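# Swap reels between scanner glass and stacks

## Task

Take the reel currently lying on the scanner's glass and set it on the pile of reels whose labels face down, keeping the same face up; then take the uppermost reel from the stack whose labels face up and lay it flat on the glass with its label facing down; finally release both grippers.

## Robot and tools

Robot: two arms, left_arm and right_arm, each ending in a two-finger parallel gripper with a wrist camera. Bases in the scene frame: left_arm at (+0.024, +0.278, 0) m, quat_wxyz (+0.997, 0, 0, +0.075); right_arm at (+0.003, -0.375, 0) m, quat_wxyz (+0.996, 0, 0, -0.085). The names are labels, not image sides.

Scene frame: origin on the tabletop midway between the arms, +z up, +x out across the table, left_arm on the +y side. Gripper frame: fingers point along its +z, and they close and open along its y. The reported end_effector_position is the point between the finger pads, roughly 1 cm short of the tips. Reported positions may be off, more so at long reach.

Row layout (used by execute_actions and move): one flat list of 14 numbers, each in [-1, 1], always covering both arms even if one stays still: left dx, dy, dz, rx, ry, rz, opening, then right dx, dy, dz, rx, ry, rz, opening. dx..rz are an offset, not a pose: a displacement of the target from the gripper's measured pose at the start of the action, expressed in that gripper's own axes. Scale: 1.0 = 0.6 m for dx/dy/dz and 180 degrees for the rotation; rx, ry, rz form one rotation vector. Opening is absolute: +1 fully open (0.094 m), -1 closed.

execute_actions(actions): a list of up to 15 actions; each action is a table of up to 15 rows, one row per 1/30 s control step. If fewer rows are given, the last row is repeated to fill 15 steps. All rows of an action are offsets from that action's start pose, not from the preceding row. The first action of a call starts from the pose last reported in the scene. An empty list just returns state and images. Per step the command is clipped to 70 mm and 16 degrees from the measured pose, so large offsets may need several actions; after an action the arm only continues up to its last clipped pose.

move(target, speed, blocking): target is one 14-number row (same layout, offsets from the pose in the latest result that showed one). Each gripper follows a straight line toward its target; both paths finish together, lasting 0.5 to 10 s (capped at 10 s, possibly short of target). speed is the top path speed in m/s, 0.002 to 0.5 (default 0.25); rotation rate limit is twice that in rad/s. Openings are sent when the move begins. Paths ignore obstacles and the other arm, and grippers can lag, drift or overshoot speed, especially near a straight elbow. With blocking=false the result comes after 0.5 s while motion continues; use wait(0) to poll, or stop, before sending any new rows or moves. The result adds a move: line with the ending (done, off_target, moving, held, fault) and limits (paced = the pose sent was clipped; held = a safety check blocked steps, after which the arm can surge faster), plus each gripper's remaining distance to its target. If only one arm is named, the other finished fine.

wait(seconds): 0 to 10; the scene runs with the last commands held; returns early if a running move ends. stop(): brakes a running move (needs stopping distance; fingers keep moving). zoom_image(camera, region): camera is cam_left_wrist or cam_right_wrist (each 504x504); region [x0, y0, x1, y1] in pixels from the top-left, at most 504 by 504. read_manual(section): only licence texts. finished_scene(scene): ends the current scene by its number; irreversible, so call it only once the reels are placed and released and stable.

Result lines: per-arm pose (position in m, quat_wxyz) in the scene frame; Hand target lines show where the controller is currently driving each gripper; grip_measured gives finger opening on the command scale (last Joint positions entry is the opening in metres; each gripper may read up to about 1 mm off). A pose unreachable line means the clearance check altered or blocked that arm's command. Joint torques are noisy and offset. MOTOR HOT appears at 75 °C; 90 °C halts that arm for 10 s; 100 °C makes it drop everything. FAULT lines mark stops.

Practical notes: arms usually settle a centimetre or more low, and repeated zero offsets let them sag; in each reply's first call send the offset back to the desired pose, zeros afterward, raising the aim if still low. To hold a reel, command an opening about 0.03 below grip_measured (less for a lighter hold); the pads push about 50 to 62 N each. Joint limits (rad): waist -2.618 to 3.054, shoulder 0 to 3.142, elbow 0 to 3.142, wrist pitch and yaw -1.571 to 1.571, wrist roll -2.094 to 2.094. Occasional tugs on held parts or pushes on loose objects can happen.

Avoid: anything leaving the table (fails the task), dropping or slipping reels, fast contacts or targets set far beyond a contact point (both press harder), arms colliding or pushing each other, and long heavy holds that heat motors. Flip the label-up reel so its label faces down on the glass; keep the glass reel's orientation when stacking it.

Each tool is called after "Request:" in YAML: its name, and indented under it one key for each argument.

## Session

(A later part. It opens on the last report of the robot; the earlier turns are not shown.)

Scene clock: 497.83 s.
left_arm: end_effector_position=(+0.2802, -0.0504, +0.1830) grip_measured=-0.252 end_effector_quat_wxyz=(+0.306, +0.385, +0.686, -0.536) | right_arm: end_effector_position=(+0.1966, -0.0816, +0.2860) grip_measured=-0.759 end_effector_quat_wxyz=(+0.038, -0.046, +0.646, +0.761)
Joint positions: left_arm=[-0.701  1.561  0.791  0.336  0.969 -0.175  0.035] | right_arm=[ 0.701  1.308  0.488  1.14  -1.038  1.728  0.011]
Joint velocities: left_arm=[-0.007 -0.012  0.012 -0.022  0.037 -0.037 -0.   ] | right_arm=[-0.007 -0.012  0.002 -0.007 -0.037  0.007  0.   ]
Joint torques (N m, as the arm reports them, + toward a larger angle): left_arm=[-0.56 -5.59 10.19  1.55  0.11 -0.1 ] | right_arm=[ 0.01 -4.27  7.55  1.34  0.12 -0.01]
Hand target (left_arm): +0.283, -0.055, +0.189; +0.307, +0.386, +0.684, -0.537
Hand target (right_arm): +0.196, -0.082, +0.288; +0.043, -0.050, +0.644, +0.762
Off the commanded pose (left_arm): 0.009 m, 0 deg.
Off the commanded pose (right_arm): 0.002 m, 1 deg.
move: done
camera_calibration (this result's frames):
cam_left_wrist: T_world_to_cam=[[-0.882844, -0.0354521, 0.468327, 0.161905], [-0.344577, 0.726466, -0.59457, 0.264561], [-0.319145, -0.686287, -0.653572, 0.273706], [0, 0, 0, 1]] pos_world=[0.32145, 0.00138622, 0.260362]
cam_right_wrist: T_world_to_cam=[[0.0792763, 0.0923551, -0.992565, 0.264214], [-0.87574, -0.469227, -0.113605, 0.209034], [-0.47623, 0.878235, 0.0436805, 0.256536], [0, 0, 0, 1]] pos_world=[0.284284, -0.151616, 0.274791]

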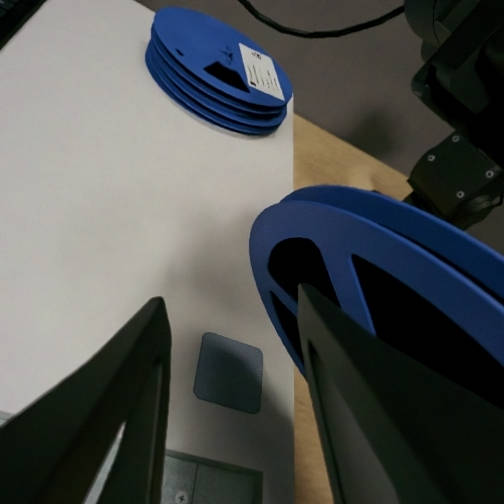

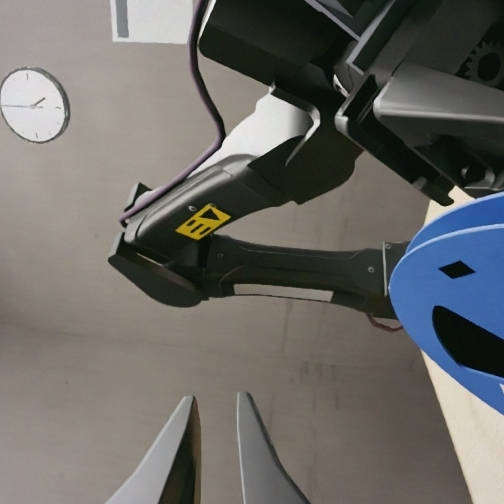

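Request:
wait:
  seconds: 0.5

Scene clock: 501.83 s.
left_arm: end_effector_position=(+0.2803, -0.0506, +0.1828) grip_measured=-0.252 end_effector_quat_wxyz=(+0.306, +0.385, +0.687, -0.535) | right_arm: end_effector_position=(+0.1966, -0.0816, +0.2860) grip_measured=-0.759 end_effector_quat_wxyz=(+0.038, -0.046, +0.646, +0.761)
Joint positions: left_arm=[-0.702  1.561  0.791  0.335  0.967 -0.176  0.035] | right_arm=[ 0.701  1.308  0.488  1.14  -1.038  1.728  0.011]
Joint velocities: left_arm=[ 0.002 -0.007 -0.022  0.066  0.022 -0.022  0.001] | right_arm=[-0.012 -0.017  0.002 -0.007 -0.051 -0.037 -0.   ]
Joint torques (N m, as the arm reports them, + toward a larger angle): left_arm=[-0.54 -5.61 10.2   1.57  0.13 -0.1 ] | right_arm=[ 0.04 -4.29  7.47  1.31  0.15  0.  ]
Hand target (left_arm): +0.283, -0.055, +0.189; +0.307, +0.386, +0.684, -0.537
Hand target (right_arm): +0.196, -0.082, +0.288; +0.043, -0.050, +0.644, +0.762
Off the commanded pose (left_arm): 0.009 m, 0 deg.
Off the commanded pose (right_arm): 0.002 m, 1 deg.
wait: 0.50 s; at rest from the start
camera_calibration (this result's frames):
cam_left_wrist: T_world_to_cam=[[-0.8824, -0.0377108, 0.468986, 0.161804], [-0.346392, 0.726633, -0.59331, 0.264819], [-0.318406, -0.68599, -0.654244, 0.273414], [0, 0, 0, 1]] pos_world=[0.321563, 0.00123468, 0.260115]
cam_right_wrist: T_world_to_cam=[[0.0792763, 0.0923551, -0.992565, 0.264214], [-0.87574, -0.469227, -0.113605, 0.209034], [-0.47623, 0.878235, 0.0436805, 0.256536], [0, 0, 0, 1]] pos_world=[0.284284, -0.151616, 0.274791]

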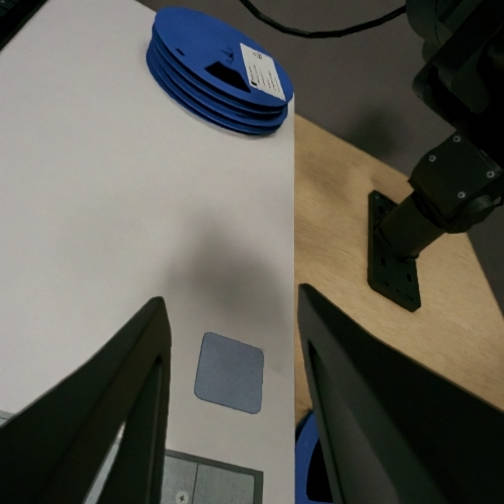

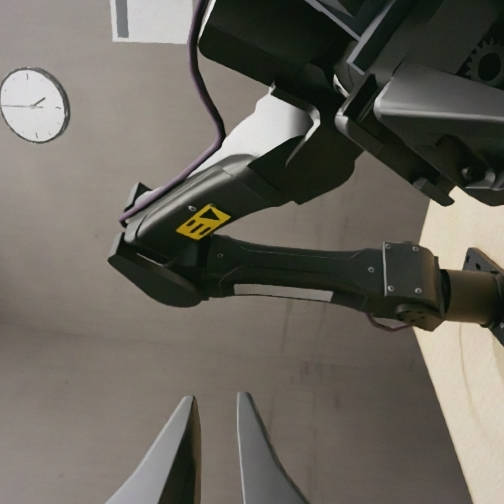

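Request:
move:
  target: [0,0,0,0,0,0,-0.25,0,0,-0.3,0,0,0,1]

Request:
move:
  target: [-0.08,-0.105,-0.115,-0.381,0.218,-0.274,-0.25,0,0,0,0,0,0,1]

Scene clock: 513.80 s.
left_arm: end_effector_position=(+0.2803, -0.0506, +0.1828) grip_measured=-0.252 end_effector_quat_wxyz=(+0.306, +0.385, +0.687, -0.535) | right_arm: end_effector_position=(+0.2045, -0.2574, +0.2582) grip_measured=+1.000 end_effector_quat_wxyz=(+0.160, +0.087, +0.701, +0.689)
Joint positions: left_arm=[-0.702  1.561  0.791  0.335  0.967 -0.176  0.035] | right_arm=[-0.181  0.964  0.232  1.365 -1.569  2.1    0.094]
Joint velocities: left_arm=[-0.007 -0.002 -0.017  0.007 -0.007  0.007 -0.001] | right_arm=[ 0.002 -0.007 -0.007 -0.066 -0.066 -0.022  0.   ]
Joint torques (N m, as the arm reports them, + toward a larger angle): left_arm=[ 0.02 -6.02  7.32  1.69  0.16 -0.02] | right_arm=[-0.57 -2.94  5.72  0.63  0.29  0.02]
Hand target (left_arm): +0.280, -0.051, +0.183; +0.306, +0.385, +0.687, -0.535
Hand target (right_arm): +0.201, -0.258, +0.257; +0.162, +0.091, +0.701, +0.688
Off the commanded pose (left_arm): 0.000 m, 0 deg.
Off the commanded pose (right_arm): 0.005 m, 23 deg; orientation clipped at the last step of the last action.
joint sent to its limit (right arm) — the command would take joint 5 (wrist yaw) past its lower limit and joint 6 (wrist roll) past its upper limit, so those joints were sent only as far as their limits.
move: off_target (right_arm); limits=paced
camera_calibration (this result's frames):
cam_left_wrist: T_world_to_cam=[[-0.8824, -0.0377108, 0.468986, 0.161804], [-0.346392, 0.726633, -0.59331, 0.264819], [-0.318406, -0.68599, -0.654244, 0.273414], [0, 0, 0, 1]] pos_world=[0.321563, 0.00123468, 0.260115]
cam_right_wrist: T_world_to_cam=[[0.0368244, -0.0859146, -0.995622, 0.215843], [-0.991294, -0.12917, -0.025518, 0.218744], [-0.126412, 0.987894, -0.0899232, 0.407135], [0, 0, 0, 1]] pos_world=[0.260358, -0.355407, 0.257091]

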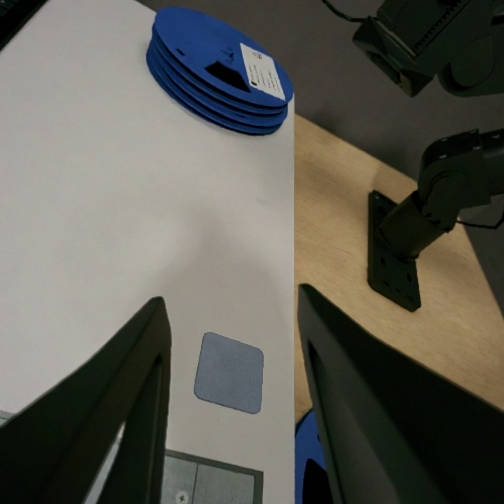

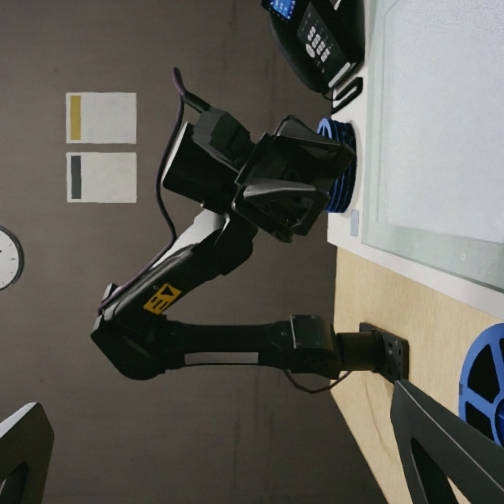

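Scene clock: 517.53 s.
left_arm: end_effector_position=(+0.2508, -0.0054, +0.2579) grip_measured=-0.252 end_effector_quat_wxyz=(+0.075, -0.005, +0.991, -0.109) | right_arm: end_effector_position=(+0.2045, -0.2574, +0.2582) grip_measured=+1.000 end_effector_quat_wxyz=(+0.160, +0.087, +0.701, +0.689)
Joint positions: left_arm=[-1.039  1.79   2.052 -1.568  0.019 -0.901  0.035] | right_arm=[-0.181  0.964  0.232  1.365 -1.569  2.1    0.094]
Joint velocities: left_arm=[ 0.002  0.002 -0.022 -0.066 -0.081  0.037 -0.001] | right_arm=[-0.002  0.017  0.012 -0.095 -0.007  0.095  0.   ]
Joint torques (N m, as the arm reports them, + toward a larger angle): left_arm=[-0.6  -9.04  7.92  0.66 -0.18 -0.11] | right_arm=[ 0.   -0.34  7.17  0.68  0.29  0.02]
Hand target (left_arm): +0.247, -0.001, +0.269; +0.087, -0.007, +0.990, -0.113
Hand target (right_arm): +0.204, -0.257, +0.258; +0.160, +0.087, +0.701, +0.689
Off the commanded pose (left_arm): 0.013 m, 15 deg.
Off the commanded pose (right_arm): 0.000 m, 0 deg.
joint sent to its limit (left arm) — the command would take joint 4 (wrist pitch) past its lower limit, so that joint was sent only as far as its limit.
move: off_target (left_arm)
camera_calibration (this result's frames):
cam_left_wrist: T_world_to_cam=[[-0.076192, -0.954964, 0.286774, -0.0579224], [-0.893667, 0.192959, 0.405124, 0.143266], [-0.442214, -0.225413, -0.868122, 0.432818], [0, 0, 0, 1]] pos_world=[0.315017, 0.0146046, 0.334309]
cam_right_wrist: T_world_to_cam=[[0.0368244, -0.0859146, -0.995622, 0.215843], [-0.991294, -0.12917, -0.025518, 0.218744], [-0.126412, 0.987894, -0.0899232, 0.407135], [0, 0, 0, 1]] pos_world=[0.260358, -0.355407, 0.257091]

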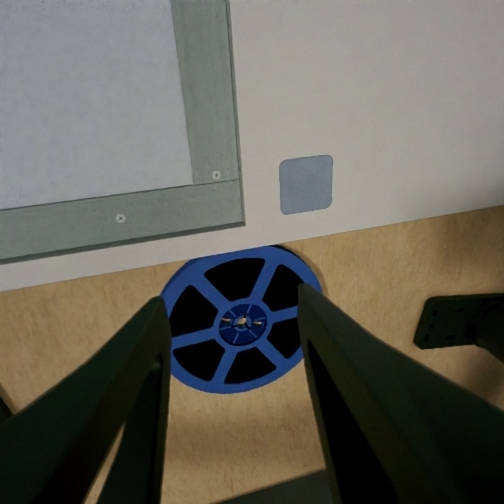

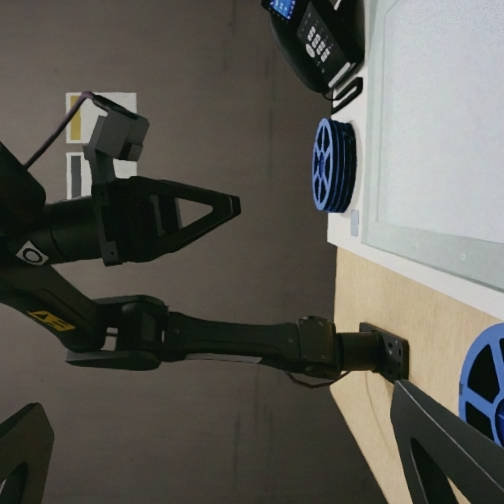

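Request:
move:
  target: [0.485,-0.028,0.205,-0.017,0.092,0.5,-0.3,0,0,0,0,0,0,1]
  speed: 0.15

Scene clock: 537.93 s.
left_arm: end_effector_position=(-0.0143, -0.0497, +0.0968) grip_measured=-0.298 end_effector_quat_wxyz=(-0.012, +0.699, +0.715, +0.007) | right_arm: end_effector_position=(+0.2045, -0.2574, +0.2582) grip_measured=+1.000 end_effector_quat_wxyz=(+0.160, +0.087, +0.701, +0.689)
Joint positions: left_arm=[-1.835  1.823  1.467 -1.24   0.01  -0.136  0.033] | right_arm=[-0.181  0.964  0.232  1.365 -1.569  2.1    0.094]
Joint velocities: left_arm=[-0.002 -0.027  0.002  0.066 -0.095 -0.007 -0.   ] | right_arm=[-0.012  0.007  0.002  0.007 -0.066  0.051  0.   ]
Joint torques (N m, as the arm reports them, + toward a larger angle): left_arm=[-0.42 -7.68  6.4   0.41 -0.14  0.07] | right_arm=[ 0.04 -0.33  7.11  0.69  0.29  0.03]
Hand target (left_arm): -0.015, -0.053, +0.095; -0.004, +0.705, +0.709, +0.007
Hand target (right_arm): +0.204, -0.257, +0.258; +0.160, +0.087, +0.701, +0.689
Off the commanded pose (left_arm): 0.008 m, 2 deg.
Off the commanded pose (right_arm): 0.000 m, 0 deg.
move: done
camera_calibration (this result's frames):
cam_left_wrist: T_world_to_cam=[[-0.995333, 0.0329431, 0.0907081, -0.0193481], [0.0801539, 0.805665, 0.586923, 0.00689652], [-0.0537453, 0.591454, -0.804545, 0.205781], [0, 0, 0, 1]] pos_world=[-0.0087508, -0.126629, 0.163267]
cam_right_wrist: T_world_to_cam=[[0.0368244, -0.0859146, -0.995622, 0.215843], [-0.991294, -0.12917, -0.025518, 0.218744], [-0.126412, 0.987894, -0.0899232, 0.407135], [0, 0, 0, 1]] pos_world=[0.260358, -0.355407, 0.257091]

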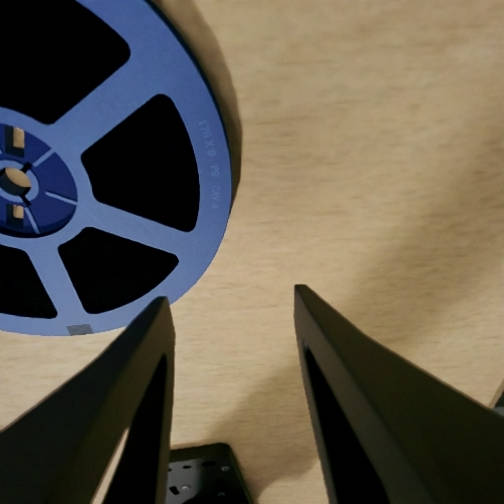

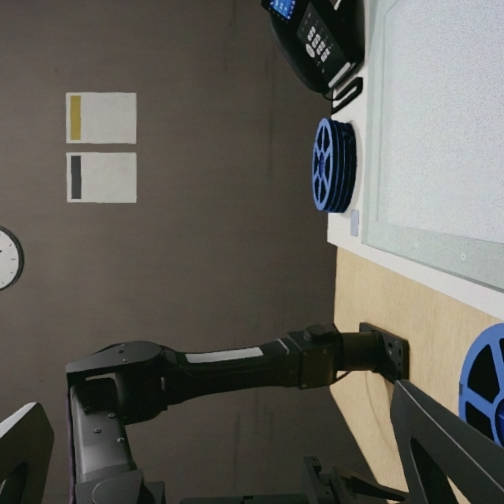

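Request:
move:
  target: [-0.015,0.018,0.11,0,0,0,-0.3,0,0,0,0,0,0,1]
  speed: 0.06

Scene clock: 550.30 s.
left_arm: end_effector_position=(-0.0059, -0.0574, +0.0342) grip_measured=-0.298 end_effector_quat_wxyz=(-0.013, +0.698, +0.716, +0.008) | right_arm: end_effector_position=(+0.2045, -0.2574, +0.2582) grip_measured=+1.000 end_effector_quat_wxyz=(+0.160, +0.087, +0.701, +0.689)
Joint positions: left_arm=[-1.807  1.906  1.32  -1.013  0.01  -0.11   0.033] | right_arm=[-0.181  0.964  0.232  1.365 -1.569  2.1    0.094]
Joint velocities: left_arm=[ 0.007 -0.032 -0.007  0.022 -0.022  0.051 -0.   ] | right_arm=[-0.012 -0.002 -0.007 -0.095 -0.051  0.125  0.   ]
Joint torques (N m, as the arm reports them, + toward a larger angle): left_arm=[ 0.65 -8.26  5.23  0.42 -0.03  0.06] | right_arm=[ 0.02 -0.3   7.13  0.69  0.3   0.03]
Hand target (left_arm): -0.003, -0.058, +0.031; -0.012, +0.699, +0.715, +0.007
Hand target (right_arm): +0.204, -0.257, +0.258; +0.160, +0.087, +0.701, +0.689
Off the commanded pose (left_arm): 0.004 m, 0 deg.
Off the commanded pose (right_arm): 0.000 m, 0 deg.
move: done
camera_calibration (this result's frames):
cam_left_wrist: T_world_to_cam=[[-0.995366, 0.031548, 0.0908313, -0.00516349], [0.0792517, 0.8041, 0.589188, 0.0490305], [-0.0544498, 0.593657, -0.802874, 0.160467], [0, 0, 0, 1]] pos_world=[-0.000287901, -0.134525, 0.100416]
cam_right_wrist: T_world_to_cam=[[0.0368244, -0.0859146, -0.995622, 0.215843], [-0.991294, -0.12917, -0.025518, 0.218744], [-0.126412, 0.987894, -0.0899232, 0.407135], [0, 0, 0, 1]] pos_world=[0.260358, -0.355407, 0.257091]

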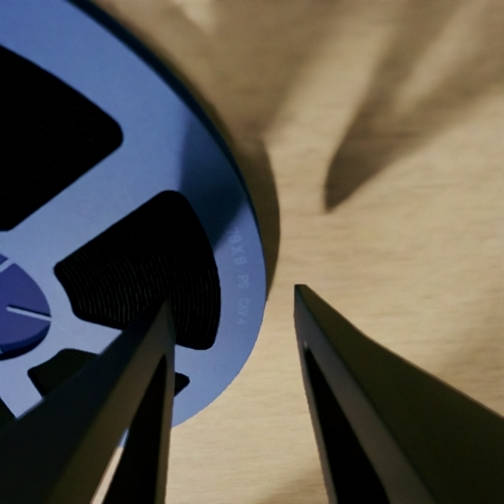

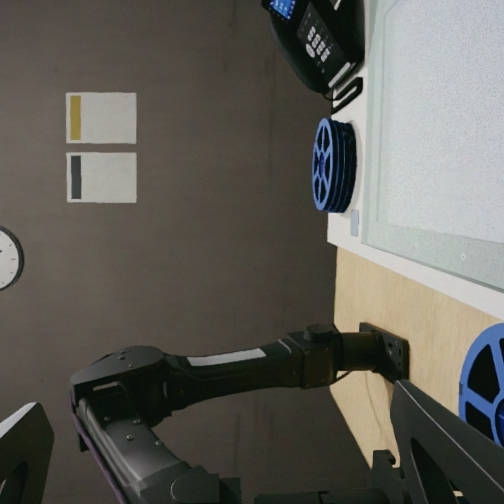

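Similar to the earlier successful view (ring slightly left of that case; shift +x 2 mm).

Request:
move:
  target: [0,0.006,0.045,0,0,0,-0.3,0,0,0,0,0,0,1]
  speed: 0.025

Request:
execute_actions:
  actions:
    - [[0,0,0.005,0,0,0,-0.55,0,0,0,0,0,0,1]]
    - [[0,0,0.005,0,0,0,-0.85,0,0,0,0,0,0,1]]
    - [[0,0,0.003,0,0,0,-0.85,0,0,0,0,0,0,1]]

Scene clock: 558.97 s.
left_arm: end_effector_position=(-0.0059, -0.0574, +0.0216) grip_measured=-0.298 end_effector_quat_wxyz=(-0.012, +0.699, +0.715, +0.008) | right_arm: end_effector_position=(+0.2045, -0.2574, +0.2582) grip_measured=+1.000 end_effector_quat_wxyz=(+0.160, +0.087, +0.701, +0.689)
Joint positions: left_arm=[-1.807  1.922  1.289 -0.965  0.01  -0.11   0.033] | right_arm=[-0.181  0.964  0.232  1.365 -1.569  2.1    0.094]
Joint velocities: left_arm=[-0.012 -0.007  0.007  0.037  0.007  0.022 -0.001] | right_arm=[-0.007 -0.012 -0.012 -0.022  0.007  0.037  0.   ]
Joint torques (N m, as the arm reports them, + toward a larger angle): left_arm=[ 0.78 -7.06  2.87  0.79 -0.04  0.09] | right_arm=[ 0.   -0.33  7.11  0.68  0.3   0.02]
Hand target (left_arm): -0.002, -0.056, +0.008; -0.013, +0.698, +0.716, +0.008
Hand target (right_arm): +0.204, -0.257, +0.258; +0.160, +0.087, +0.701, +0.689
Off the commanded pose (left_arm): 0.015 m, 0 deg.
Off the commanded pose (right_arm): 0.000 m, 0 deg.
move: off_target (left_arm)
camera_calibration (this result's frames):
cam_left_wrist: T_world_to_cam=[[-0.995347, 0.0319968, 0.0908832, -0.00399331], [0.0796034, 0.804519, 0.588568, 0.0564558], [-0.0542849, 0.593065, -0.803323, 0.150315], [0, 0, 0, 1]] pos_world=[-0.000308958, -0.134439, 0.0878865]
cam_right_wrist: T_world_to_cam=[[0.0368244, -0.0859146, -0.995622, 0.215843], [-0.991294, -0.12917, -0.025518, 0.218744], [-0.126412, 0.987894, -0.0899232, 0.407135], [0, 0, 0, 1]] pos_world=[0.260358, -0.355407, 0.257091]

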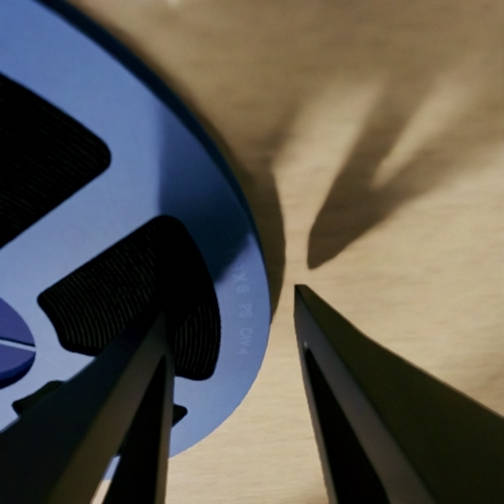

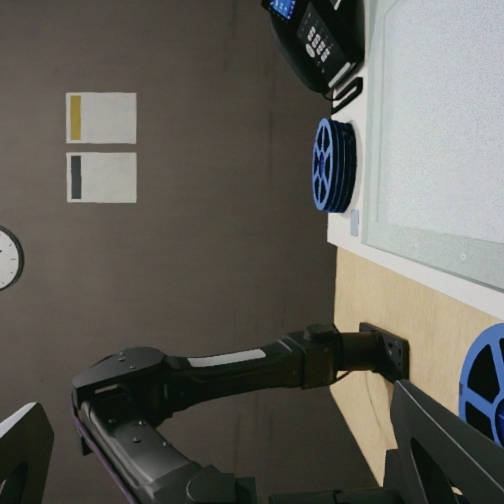

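Scene clock: 560.47 s.
left_arm: end_effector_position=(-0.0067, -0.0575, +0.0216) grip_measured=-0.777 end_effector_quat_wxyz=(-0.013, +0.699, +0.715, +0.006) | right_arm: end_effector_position=(+0.2045, -0.2574, +0.2582) grip_measured=+1.000 end_effector_quat_wxyz=(+0.160, +0.087, +0.701, +0.689)
Joint positions: left_arm=[-1.808  1.922  1.289 -0.964  0.012 -0.11   0.01 ] | right_arm=[-0.181  0.964  0.232  1.365 -1.569  2.1    0.094]
Joint velocities: left_arm=[ 0.002 -0.022  0.012  0.022  0.051 -0.066  0.001] | right_arm=[ 0.002 -0.007 -0.002  0.007 -0.051  0.022  0.   ]
Joint torques (N m, as the arm reports them, + toward a larger angle): left_arm=[ 0.02 -8.31  5.88  0.32 -0.03 -0.02] | right_arm=[ 0.04 -0.32  7.17  0.69  0.3   0.01]
Hand target (left_arm): -0.007, -0.057, +0.020; -0.013, +0.699, +0.715, +0.006
Hand target (right_arm): +0.204, -0.257, +0.258; +0.160, +0.087, +0.701, +0.689
Off the commanded pose (left_arm): 0.002 m, 0 deg.
Off the commanded pose (right_arm): 0.000 m, 0 deg.
camera_calibration (this result's frames):
cam_left_wrist: T_world_to_cam=[[-0.995087, 0.0323531, 0.0935678, -0.00476811], [0.081449, 0.804804, 0.587926, 0.0566585], [-0.0562825, 0.592659, -0.803485, 0.150316], [0, 0, 0, 1]] pos_world=[-0.000899335, -0.134531, 0.0879114]
cam_right_wrist: T_world_to_cam=[[0.0368244, -0.0859146, -0.995622, 0.215843], [-0.991294, -0.12917, -0.025518, 0.218744], [-0.126412, 0.987894, -0.0899232, 0.407135], [0, 0, 0, 1]] pos_world=[0.260358, -0.355407, 0.257091]

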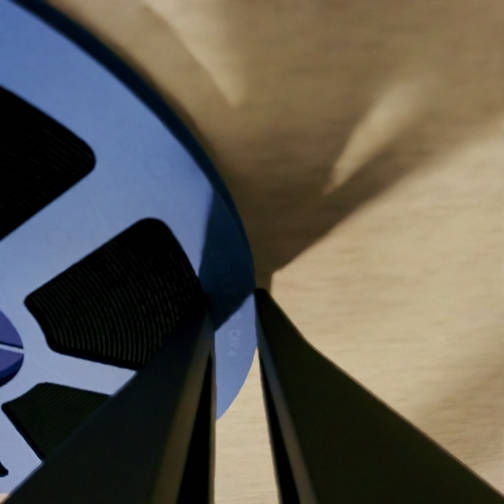

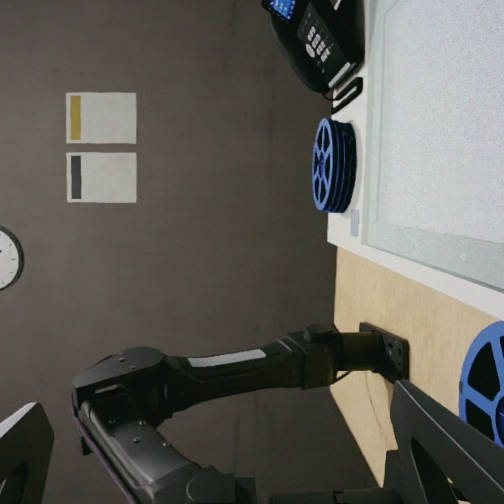

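Request:
move:
  target: [0,0,-0.19,0,0,0,-0.85,0,0,0,0,0,0,1]
  speed: 0.07

Request:
move:
  target: [0.25,0.46,0,0,0,0,-0.85,0,0,0,0,0,0,1]
  speed: 0.1

Scene clock: 567.57 s.
left_arm: end_effector_position=(-0.0085, -0.0561, +0.1207) grip_measured=-0.848 end_effector_quat_wxyz=(-0.028, +0.699, +0.715, +0.018) | right_arm: end_effector_position=(+0.2045, -0.2574, +0.2582) grip_measured=+1.000 end_effector_quat_wxyz=(+0.160, +0.087, +0.701, +0.689)
Joint positions: left_arm=[-1.809  1.876  1.628 -1.386  0.021 -0.11   0.007] | right_arm=[-0.181  0.964  0.232  1.365 -1.569  2.1    0.094]
Joint velocities: left_arm=[-0.002 -0.007 -0.012  0.037 -0.037 -0.007  0.001] | right_arm=[ 0.012  0.012 -0.007  0.022 -0.007 -0.081  0.   ]
Joint torques (N m, as the arm reports them, + toward a larger angle): left_arm=[ -0.02 -10.36   9.45   0.    -0.11  -0.04] | right_arm=[ 0.08 -0.32  7.15  0.69  0.29  0.01]
Hand target (left_arm): -0.007, -0.058, +0.135; -0.013, +0.699, +0.715, +0.006
Hand target (right_arm): +0.204, -0.257, +0.258; +0.160, +0.087, +0.701, +0.689
Off the commanded pose (left_arm): 0.016 m, 2 deg.
Off the commanded pose (right_arm): 0.000 m, 0 deg.
move: off_target (left_arm)
camera_calibration (this result's frames):
cam_left_wrist: T_world_to_cam=[[-0.994521, 0.029565, 0.100273, -0.0168726], [0.0854214, 0.782767, 0.616424, -0.00722266], [-0.0602659, 0.621612, -0.781004, 0.227896], [0, 0, 0, 1]] pos_world=[-0.00242879, -0.135511, 0.184132]
cam_right_wrist: T_world_to_cam=[[0.0368244, -0.0859146, -0.995622, 0.215843], [-0.991294, -0.12917, -0.025518, 0.218744], [-0.126412, 0.987894, -0.0899232, 0.407135], [0, 0, 0, 1]] pos_world=[0.260358, -0.355407, 0.257091]

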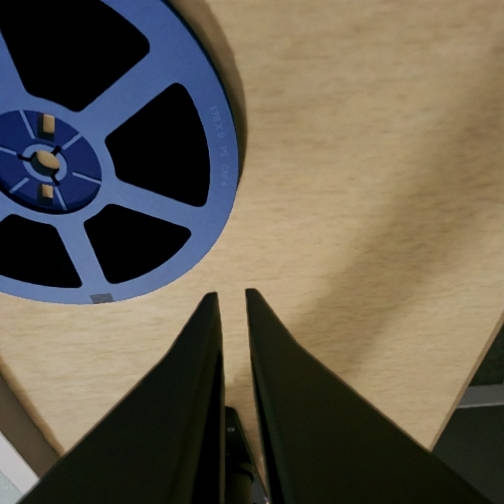

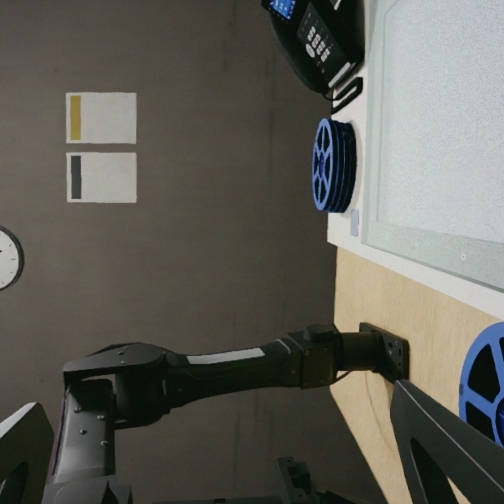

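Scene clock: 571.17 s.
left_arm: end_effector_position=(+0.2563, +0.0986, +0.1242) grip_measured=-0.848 end_effector_quat_wxyz=(-0.036, +0.696, +0.718, +0.007) | right_arm: end_effector_position=(+0.2045, -0.2574, +0.2582) grip_measured=+1.000 end_effector_quat_wxyz=(+0.160, +0.087, +0.701, +0.689)
Joint positions: left_arm=[-0.824  1.719  1.449 -1.37  -0.021  0.866  0.007] | right_arm=[-0.181  0.964  0.232  1.365 -1.569  2.1    0.094]
Joint velocities: left_arm=[-0.017  0.007 -0.022  0.007 -0.051  0.022 -0.001] | right_arm=[-0.027 -0.012  0.007 -0.022  0.051 -0.051  0.   ]
Joint torques (N m, as the arm reports them, + toward a larger angle): left_arm=[ 0.34 -6.47  9.5   0.22 -0.1   0.08] | right_arm=[ 0.04 -0.36  7.11  0.68  0.31  0.01]
Hand target (left_arm): +0.264, +0.095, +0.129; -0.022, +0.699, +0.715, +0.011
Hand target (right_arm): +0.204, -0.257, +0.258; +0.160, +0.087, +0.701, +0.689
Off the commanded pose (left_arm): 0.008 m, 2 deg.
Off the commanded pose (right_arm): 0.000 m, 0 deg.
move: done
camera_calibration (this result's frames):
cam_left_wrist: T_world_to_cam=[[-0.991898, 0.0211053, 0.125273, 0.238595], [0.0938772, 0.786151, 0.610863, -0.154945], [-0.0855909, 0.617674, -0.781763, 0.157388], [0, 0, 0, 1]] pos_world=[0.264679, 0.0195598, 0.187801]
cam_right_wrist: T_world_to_cam=[[0.0368244, -0.0859146, -0.995622, 0.215843], [-0.991294, -0.12917, -0.025518, 0.218744], [-0.126412, 0.987894, -0.0899232, 0.407135], [0, 0, 0, 1]] pos_world=[0.260358, -0.355407, 0.257091]

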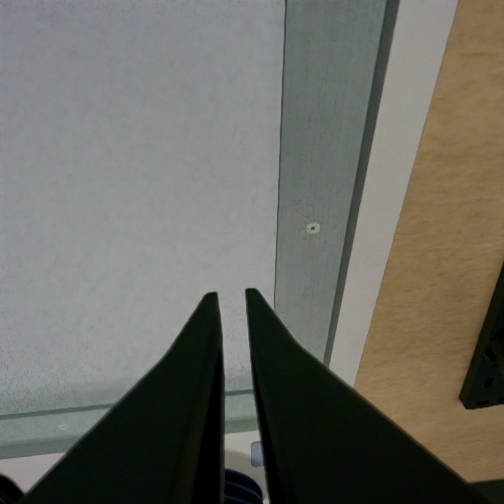

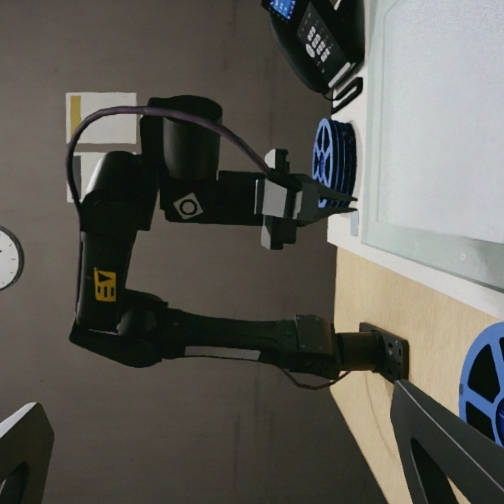

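Request:
move:
  target: [-0.26,-0.44,0,0,0,0,-0.3,0,0,0,0,0,0,1]
  speed: 0.2

Request:
move:
  target: [0,0,0.12,0,0,0,-0.3,0,0,0,0,0,0,1]
  speed: 0.08

Scene clock: 578.20 s.
left_arm: end_effector_position=(-0.0028, -0.0573, +0.1134) grip_measured=-0.302 end_effector_quat_wxyz=(-0.042, +0.700, +0.712, +0.019) | right_arm: end_effector_position=(+0.2045, -0.2574, +0.2582) grip_measured=+1.000 end_effector_quat_wxyz=(+0.160, +0.087, +0.701, +0.689)
Joint positions: left_arm=[-1.783  1.899  1.629 -1.384  0.038 -0.077  0.033] | right_arm=[-0.181  0.964  0.232  1.365 -1.569  2.1    0.094]
Joint velocities: left_arm=[ 0.012 -0.002 -0.007 -0.007  0.022 -0.081 -0.001] | right_arm=[-0.017  0.002 -0.007 -0.037 -0.022 -0.022  0.   ]
Joint torques (N m, as the arm reports them, + toward a larger angle): left_arm=[ 0.16 -8.39  9.49 -0.06  0.02 -0.12] | right_arm=[ 0.04 -0.37  7.11  0.69  0.29  0.02]
Hand target (left_arm): -0.004, -0.060, +0.119; -0.041, +0.695, +0.717, +0.014
Hand target (right_arm): +0.204, -0.257, +0.258; +0.160, +0.087, +0.701, +0.689
Off the commanded pose (left_arm): 0.014 m, 2 deg.
Off the commanded pose (right_arm): 0.000 m, 0 deg.
move: off_target (left_arm)
camera_calibration (this result's frames):
cam_left_wrist: T_world_to_cam=[[-0.992378, 0.0326973, 0.118816, -0.0123342], [0.100925, 0.7689, 0.631353, -0.00471385], [-0.070714, 0.638532, -0.76634, 0.222515], [0, 0, 0, 1]] pos_world=[0.00397044, -0.138055, 0.174963]
cam_right_wrist: T_world_to_cam=[[0.0368244, -0.0859146, -0.995622, 0.215843], [-0.991294, -0.12917, -0.025518, 0.218744], [-0.126412, 0.987894, -0.0899232, 0.407135], [0, 0, 0, 1]] pos_world=[0.260358, -0.355407, 0.257091]

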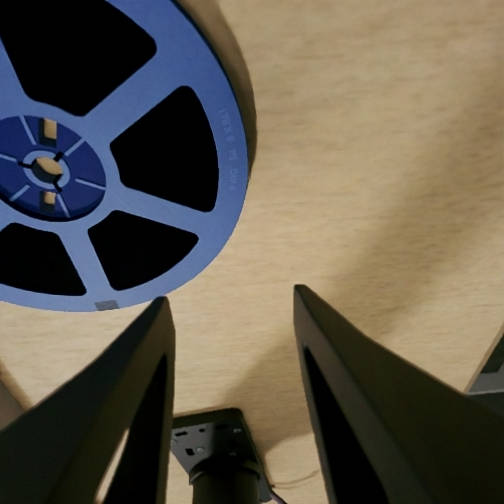

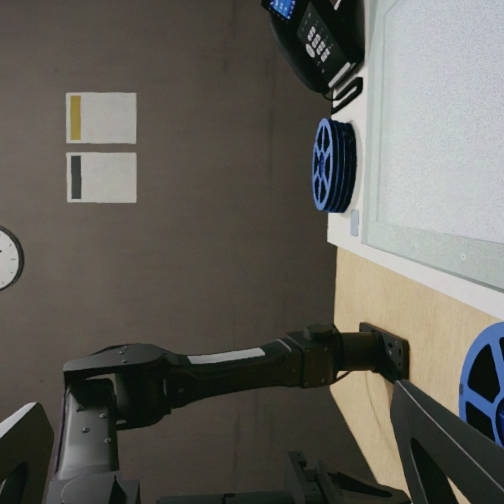

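Scene clock: 579.60 s.
left_arm: end_effector_position=(-0.0025, -0.0516, +0.0442) grip_measured=-0.302 end_effector_quat_wxyz=(-0.044, +0.700, +0.712, +0.021) | right_arm: end_effector_position=(+0.2045, -0.2574, +0.2582) grip_measured=+1.000 end_effector_quat_wxyz=(+0.160, +0.087, +0.701, +0.689)
Joint positions: left_arm=[-1.783  1.927  1.387 -1.12   0.038 -0.077  0.033] | right_arm=[-0.181  0.964  0.232  1.365 -1.569  2.1    0.094]
Joint velocities: left_arm=[ 0.002 -0.007 -0.002  0.007  0.037  0.037  0.   ] | right_arm=[-0.012 -0.002  0.002  0.022 -0.022 -0.051  0.   ]
Joint torques (N m, as the arm reports them, + toward a larger angle): left_arm=[-0.28 -8.54  5.26  0.27 -0.02 -0.07] | right_arm=[ 0.04 -0.32  7.13  0.68  0.3   0.  ]
Hand target (left_arm): -0.004, -0.052, +0.042; -0.042, +0.700, +0.712, +0.019
Hand target (right_arm): +0.204, -0.257, +0.258; +0.160, +0.087, +0.701, +0.689
Off the commanded pose (left_arm): 0.004 m, 0 deg.
Off the commanded pose (right_arm): 0.000 m, 0 deg.
move: done
camera_calibration (this result's frames):
cam_left_wrist: T_world_to_cam=[[-0.992422, 0.031974, 0.11864, -0.00398568], [0.100687, 0.76504, 0.636063, 0.0341049], [-0.0704267, 0.643189, -0.762462, 0.165975], [0, 0, 0, 1]] pos_world=[0.00429965, -0.132717, 0.105329]
cam_right_wrist: T_world_to_cam=[[0.0368244, -0.0859146, -0.995622, 0.215843], [-0.991294, -0.12917, -0.025518, 0.218744], [-0.126412, 0.987894, -0.0899232, 0.407135], [0, 0, 0, 1]] pos_world=[0.260358, -0.355407, 0.257091]

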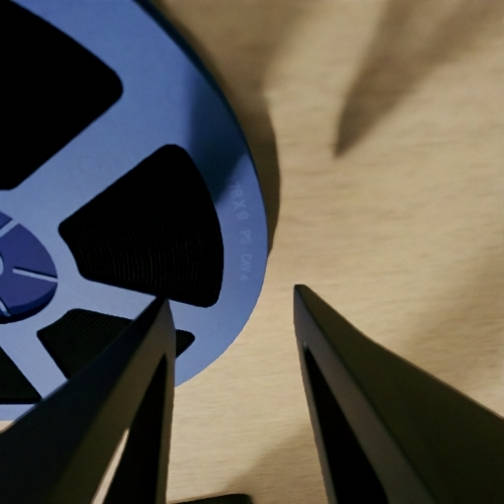

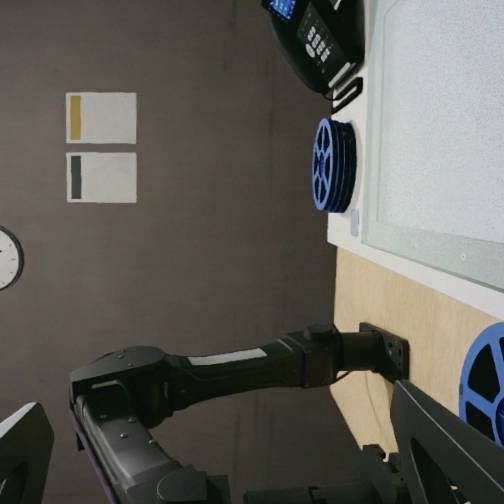

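Request:
move:
  target: [-0.012,0,0.02,0.02,-0.03,0,-0.3,0,0,0,0,0,0,1]
  speed: 0.04

Request:
move:
  target: [0,0,0.045,0,0,0,-0.3,0,0,0,0,0,0,1]
  speed: 0.025

Request:
execute_actions:
  actions:
    - [[0,0,0.03,0,0,0,-0.6,0,0,0,0,0,0,1]]
    - [[0,0,0.03,0,0,0,-0.9,0,0,0,0,0,0,1]]
    - [[0,0,0.01,0,0,0,-0.9,0,0,0,0,0,0,1]]

Scene clock: 593.63 s.
left_arm: end_effector_position=(-0.0031, -0.0546, +0.0257) grip_measured=-0.302 end_effector_quat_wxyz=(-0.040, +0.699, +0.714, -0.016) | right_arm: end_effector_position=(+0.2045, -0.2574, +0.2582) grip_measured=+1.000 end_effector_quat_wxyz=(+0.160, +0.087, +0.701, +0.689)
Joint positions: left_arm=[-1.762  1.907  1.283 -0.977  0.08  -0.062  0.033] | right_arm=[-0.181  0.964  0.232  1.365 -1.569  2.1    0.094]
Joint velocities: left_arm=[ 0.007  0.007 -0.002  0.037 -0.007 -0.051  0.001] | right_arm=[-0.017 -0.002  0.022 -0.022 -0.037 -0.022  0.   ]
Joint torques (N m, as the arm reports them, + toward a larger angle): left_arm=[  0.67 -10.54   4.98   0.38   0.1    0.09] | right_arm=[ 0.07 -0.34  7.14  0.68  0.3   0.02]
Hand target (left_arm): -0.003, -0.058, +0.032; -0.033, +0.699, +0.713, -0.034
Hand target (right_arm): +0.204, -0.257, +0.258; +0.160, +0.087, +0.701, +0.689
Off the commanded pose (left_arm): 0.007 m, 2 deg.
Off the commanded pose (right_arm): 0.000 m, 0 deg.
move: done
camera_calibration (this result's frames):
cam_left_wrist: T_world_to_cam=[[-0.986244, 0.0320709, 0.162154, -0.00343775], [0.122224, 0.80193, 0.584781, 0.0516746], [-0.111282, 0.596556, -0.794819, 0.151946], [0, 0, 0, 1]] pos_world=[0.00720241, -0.131973, 0.0911084]
cam_right_wrist: T_world_to_cam=[[0.0368244, -0.0859146, -0.995622, 0.215843], [-0.991294, -0.12917, -0.025518, 0.218744], [-0.126412, 0.987894, -0.0899232, 0.407135], [0, 0, 0, 1]] pos_world=[0.260358, -0.355407, 0.257091]

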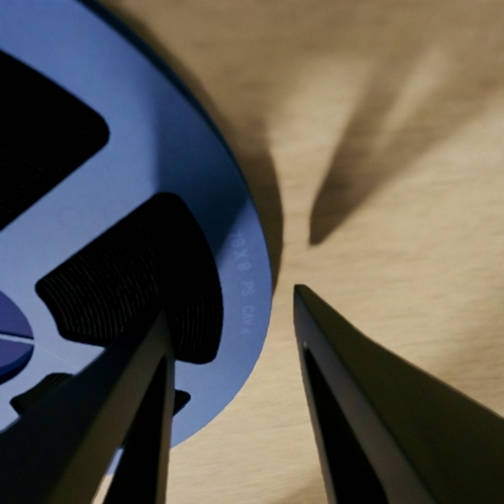

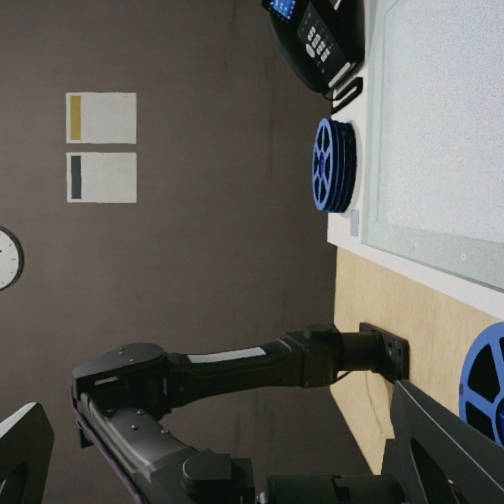

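Scene clock: 594.93 s.
left_arm: end_effector_position=(-0.0032, -0.0572, +0.0224) grip_measured=-0.302 end_effector_quat_wxyz=(-0.035, +0.699, +0.714, -0.021) | right_arm: end_effector_position=(+0.2045, -0.2574, +0.2582) grip_measured=+1.000 end_effector_quat_wxyz=(+0.160, +0.087, +0.701, +0.689)
Joint positions: left_arm=[-1.762  1.908  1.271 -0.949  0.08  -0.062  0.033] | right_arm=[-0.181  0.964  0.232  1.365 -1.569  2.1    0.094]
Joint velocities: left_arm=[-0.012 -0.007  0.017 -0.022  0.007  0.022  0.   ] | right_arm=[-0.002 -0.012 -0.007 -0.022  0.037 -0.007  0.   ]
Joint torques (N m, as the arm reports them, + toward a larger angle): left_arm=[-0.31 -5.71  1.31  1.    0.   -0.08] | right_arm=[ 0.04 -0.31  7.11  0.68  0.29  0.02]
Hand target (left_arm): -0.005, -0.053, +0.000; -0.040, +0.699, +0.714, -0.015
Hand target (right_arm): +0.204, -0.257, +0.258; +0.160, +0.087, +0.701, +0.689
Off the commanded pose (left_arm): 0.024 m, 1 deg.
Off the commanded pose (right_arm): 0.000 m, 0 deg.
move: off_target (left_arm)
camera_calibration (this result's frames):
cam_left_wrist: T_world_to_cam=[[-0.986149, 0.0344203, 0.162253, -0.00279138], [0.122565, 0.810315, 0.573033, 0.0564429], [-0.111752, 0.584982, -0.80331, 0.150389], [0, 0, 0, 1]] pos_world=[0.00713567, -0.133616, 0.0889185]
cam_right_wrist: T_world_to_cam=[[0.0368244, -0.0859146, -0.995622, 0.215843], [-0.991294, -0.12917, -0.025518, 0.218744], [-0.126412, 0.987894, -0.0899232, 0.407135], [0, 0, 0, 1]] pos_world=[0.260358, -0.355407, 0.257091]

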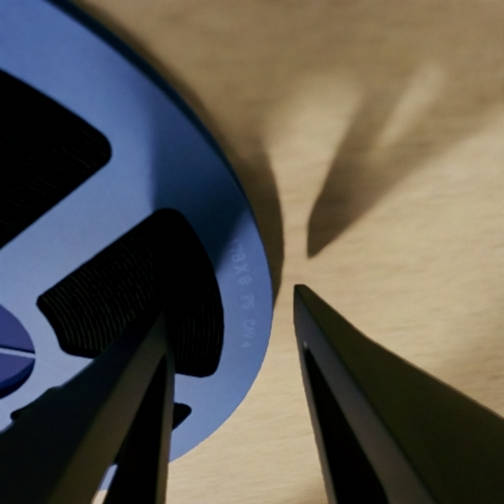

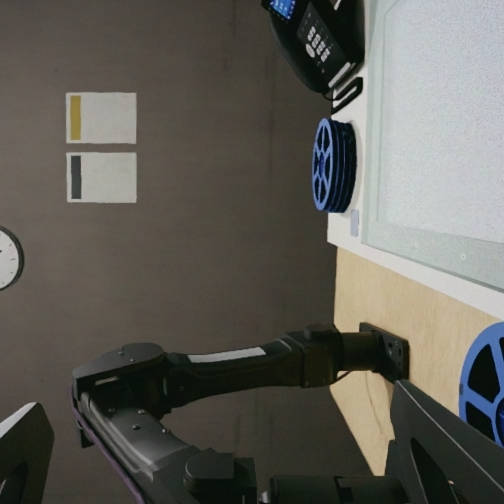

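Scene clock: 596.43 s.
left_arm: end_effector_position=(-0.0037, -0.0601, +0.0232) grip_measured=-0.898 end_effector_quat_wxyz=(-0.030, +0.699, +0.714, -0.027) | right_arm: end_effector_position=(+0.2045, -0.2574, +0.2582) grip_measured=+1.000 end_effector_quat_wxyz=(+0.160, +0.087, +0.701, +0.689)
Joint positions: left_arm=[-1.762  1.905  1.27  -0.936  0.082 -0.062  0.005] | right_arm=[-0.181  0.964  0.232  1.365 -1.569  2.1    0.094]
Joint velocities: left_arm=[ 0.007  0.012 -0.002 -0.007 -0.022 -0.007 -0.001] | right_arm=[ 0.012 -0.002  0.002  0.007 -0.007  0.007  0.   ]
Joint torques (N m, as the arm reports them, + toward a larger angle): left_arm=[-0.06 -7.59  5.01  0.54  0.01 -0.04] | right_arm=[ 0.02 -0.32  7.17  0.69  0.3   0.01]
Hand target (left_arm): -0.004, -0.060, +0.017; -0.031, +0.699, +0.714, -0.027
Hand target (right_arm): +0.204, -0.257, +0.258; +0.160, +0.087, +0.701, +0.689
Off the commanded pose (left_arm): 0.006 m, 0 deg.
Off the commanded pose (right_arm): 0.000 m, 0 deg.
camera_calibration (this result's frames):
cam_left_wrist: T_world_to_cam=[[-0.98579, 0.0371362, 0.163823, -0.00319385], [0.124066, 0.818448, 0.561027, 0.0592095], [-0.113246, 0.57338, -0.811425, 0.152103], [0, 0, 0, 1]] pos_world=[0.00673076, -0.135554, 0.0907254]
cam_right_wrist: T_world_to_cam=[[0.0368244, -0.0859146, -0.995622, 0.215843], [-0.991294, -0.12917, -0.025518, 0.218744], [-0.126412, 0.987894, -0.0899232, 0.407135], [0, 0, 0, 1]] pos_world=[0.260358, -0.355407, 0.257091]

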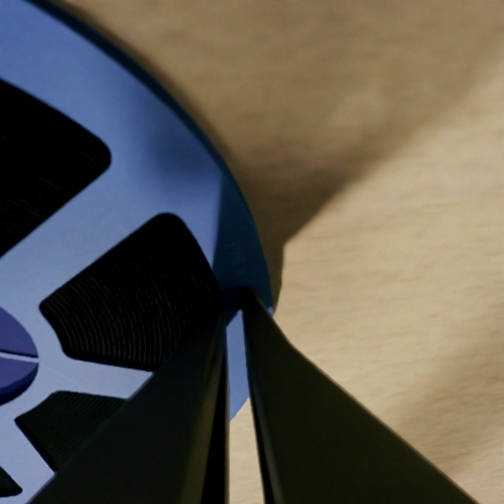

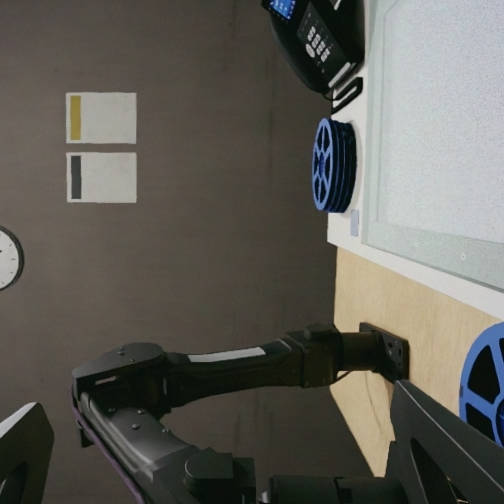

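Request:
execute_actions:
  actions:
    - [[0,0,-0.02,0,0,0,-0.9,0,0,0,0,0,0,1]]
    - [[0,-0.005,0,-0.04,0,0,-0.3,0,0,0,0,0,0,1]]
    - [[0,0,0,0,0,0,-0.3,0,0,0,0,0,0,1]]
    - [[0,0,0.02,0,0,0,-0.3,0,0,0,0,0,0,1]]
    - [[0,0,0.015,0,0,0,-0.3,0,0,0,0,0,0,1]]

Scene clock: 607.30 s.
left_arm: end_effector_position=(-0.0103, -0.0548, +0.0210) grip_measured=-0.302 end_effector_quat_wxyz=(+0.004, +0.705, +0.709, +0.014) | right_arm: end_effector_position=(+0.2045, -0.2574, +0.2582) grip_measured=+1.000 end_effector_quat_wxyz=(+0.160, +0.087, +0.701, +0.689)
Joint positions: left_arm=[-1.839  1.906  1.265 -0.947 -0.025 -0.124  0.033] | right_arm=[-0.181  0.964  0.232  1.365 -1.569  2.1    0.094]
Joint velocities: left_arm=[-0.002 -0.017 -0.012 -0.007 -0.007 -0.007  0.   ] | right_arm=[-0.007 -0.012 -0.007 -0.007  0.022 -0.081  0.   ]
Joint torques (N m, as the arm reports them, + toward a larger angle): left_arm=[ 0.11 -7.36  4.24  0.61 -0.06 -0.01] | right_arm=[ 0.03 -0.31  7.11  0.69  0.3   0.01]
Hand target (left_arm): -0.010, -0.055, +0.012; +0.004, +0.705, +0.709, +0.015
Hand target (right_arm): +0.204, -0.257, +0.258; +0.160, +0.087, +0.701, +0.689
Off the commanded pose (left_arm): 0.009 m, 0 deg.
Off the commanded pose (right_arm): 0.000 m, 0 deg.
camera_calibration (this result's frames):
cam_left_wrist: T_world_to_cam=[[-0.997036, 0.0516515, 0.0570257, -0.00663327], [0.0751931, 0.811183, 0.579938, 0.0556091], [-0.0163036, 0.582507, -0.812662, 0.148123], [0, 0, 0, 1]] pos_world=[-0.00838009, -0.13105, 0.0885027]
cam_right_wrist: T_world_to_cam=[[0.0368244, -0.0859146, -0.995622, 0.215843], [-0.991294, -0.12917, -0.025518, 0.218744], [-0.126412, 0.987894, -0.0899232, 0.407135], [0, 0, 0, 1]] pos_world=[0.260358, -0.355407, 0.257091]

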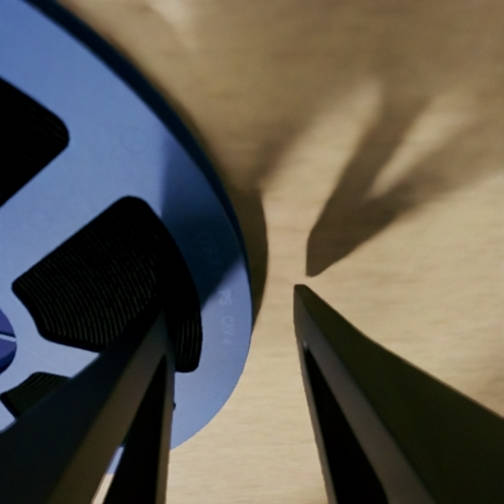

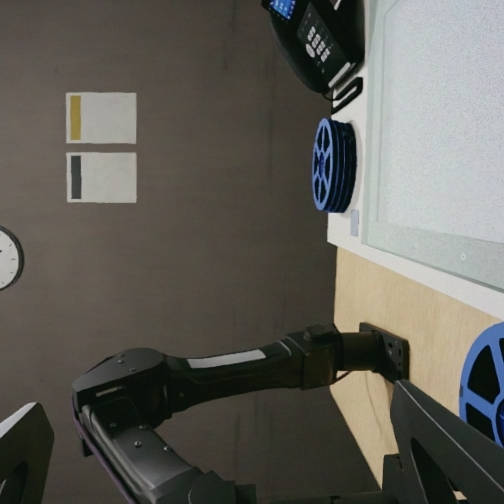

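Request:
execute_actions:
  actions:
    - [[0,0.008,-0.008,0,0,0,-0.3,0,0,0,0,0,0,1]]
    - [[0,0,0.015,0,0,0,-0.3,0,0,0,0,0,0,1]]
    - [[0,0,0.012,0,0,0,-0.3,0,0,0,0,0,0,1]]
    - [[0,0,0.008,0,0,0,-0.6,0,0,0,0,0,0,1]]
    - [[0,0,0.008,0,0,0,-0.83,0,0,0,0,0,0,1]]
    - [[0,0,0.004,0,0,0,-0.83,0,0,0,0,0,0,1]]

Scene clock: 618.37 s.
left_arm: end_effector_position=(-0.0080, -0.0553, +0.0211) grip_measured=-0.779 end_effector_quat_wxyz=(+0.010, +0.706, +0.708, +0.018) | right_arm: end_effector_position=(+0.2045, -0.2574, +0.2582) grip_measured=+1.000 end_effector_quat_wxyz=(+0.160, +0.087, +0.701, +0.689)
Joint positions: left_arm=[-1.839  1.906  1.265 -0.946 -0.038 -0.12   0.01 ] | right_arm=[-0.181  0.964  0.232  1.365 -1.569  2.1    0.094]
Joint velocities: left_arm=[ 0.012  0.002  0.002 -0.007 -0.007  0.022 -0.001] | right_arm=[-0.012 -0.012 -0.002  0.007  0.037 -0.022  0.   ]
Joint torques (N m, as the arm reports them, + toward a larger angle): left_arm=[ 0.05 -8.09  5.75  0.36 -0.06 -0.02] | right_arm=[ 0.03 -0.35  7.11  0.69  0.29  0.01]
Hand target (left_arm): -0.008, -0.055, +0.019; +0.010, +0.706, +0.708, +0.018
Hand target (right_arm): +0.204, -0.257, +0.258; +0.160, +0.087, +0.701, +0.689
Off the commanded pose (left_arm): 0.002 m, 0 deg.
Off the commanded pose (right_arm): 0.000 m, 0 deg.
camera_calibration (this result's frames):
cam_left_wrist: T_world_to_cam=[[-0.997485, 0.0553999, 0.044206, -0.00374641], [0.0707724, 0.812166, 0.579118, 0.0558095], [-0.00381957, 0.58079, -0.814044, 0.148528], [0, 0, 0, 1]] pos_world=[-0.00711944, -0.131383, 0.0887538]
cam_right_wrist: T_world_to_cam=[[0.0368244, -0.0859146, -0.995622, 0.215843], [-0.991294, -0.12917, -0.025518, 0.218744], [-0.126412, 0.987894, -0.0899232, 0.407135], [0, 0, 0, 1]] pos_world=[0.260358, -0.355407, 0.257091]

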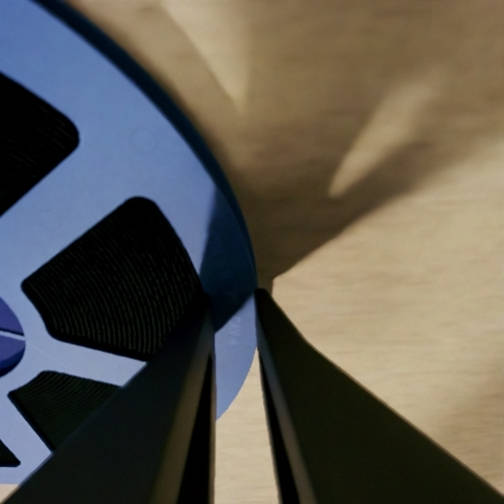

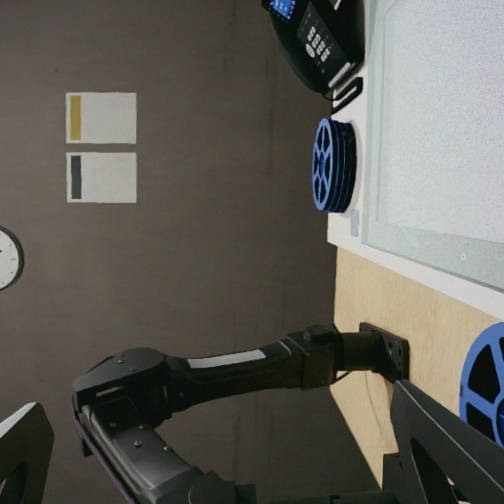

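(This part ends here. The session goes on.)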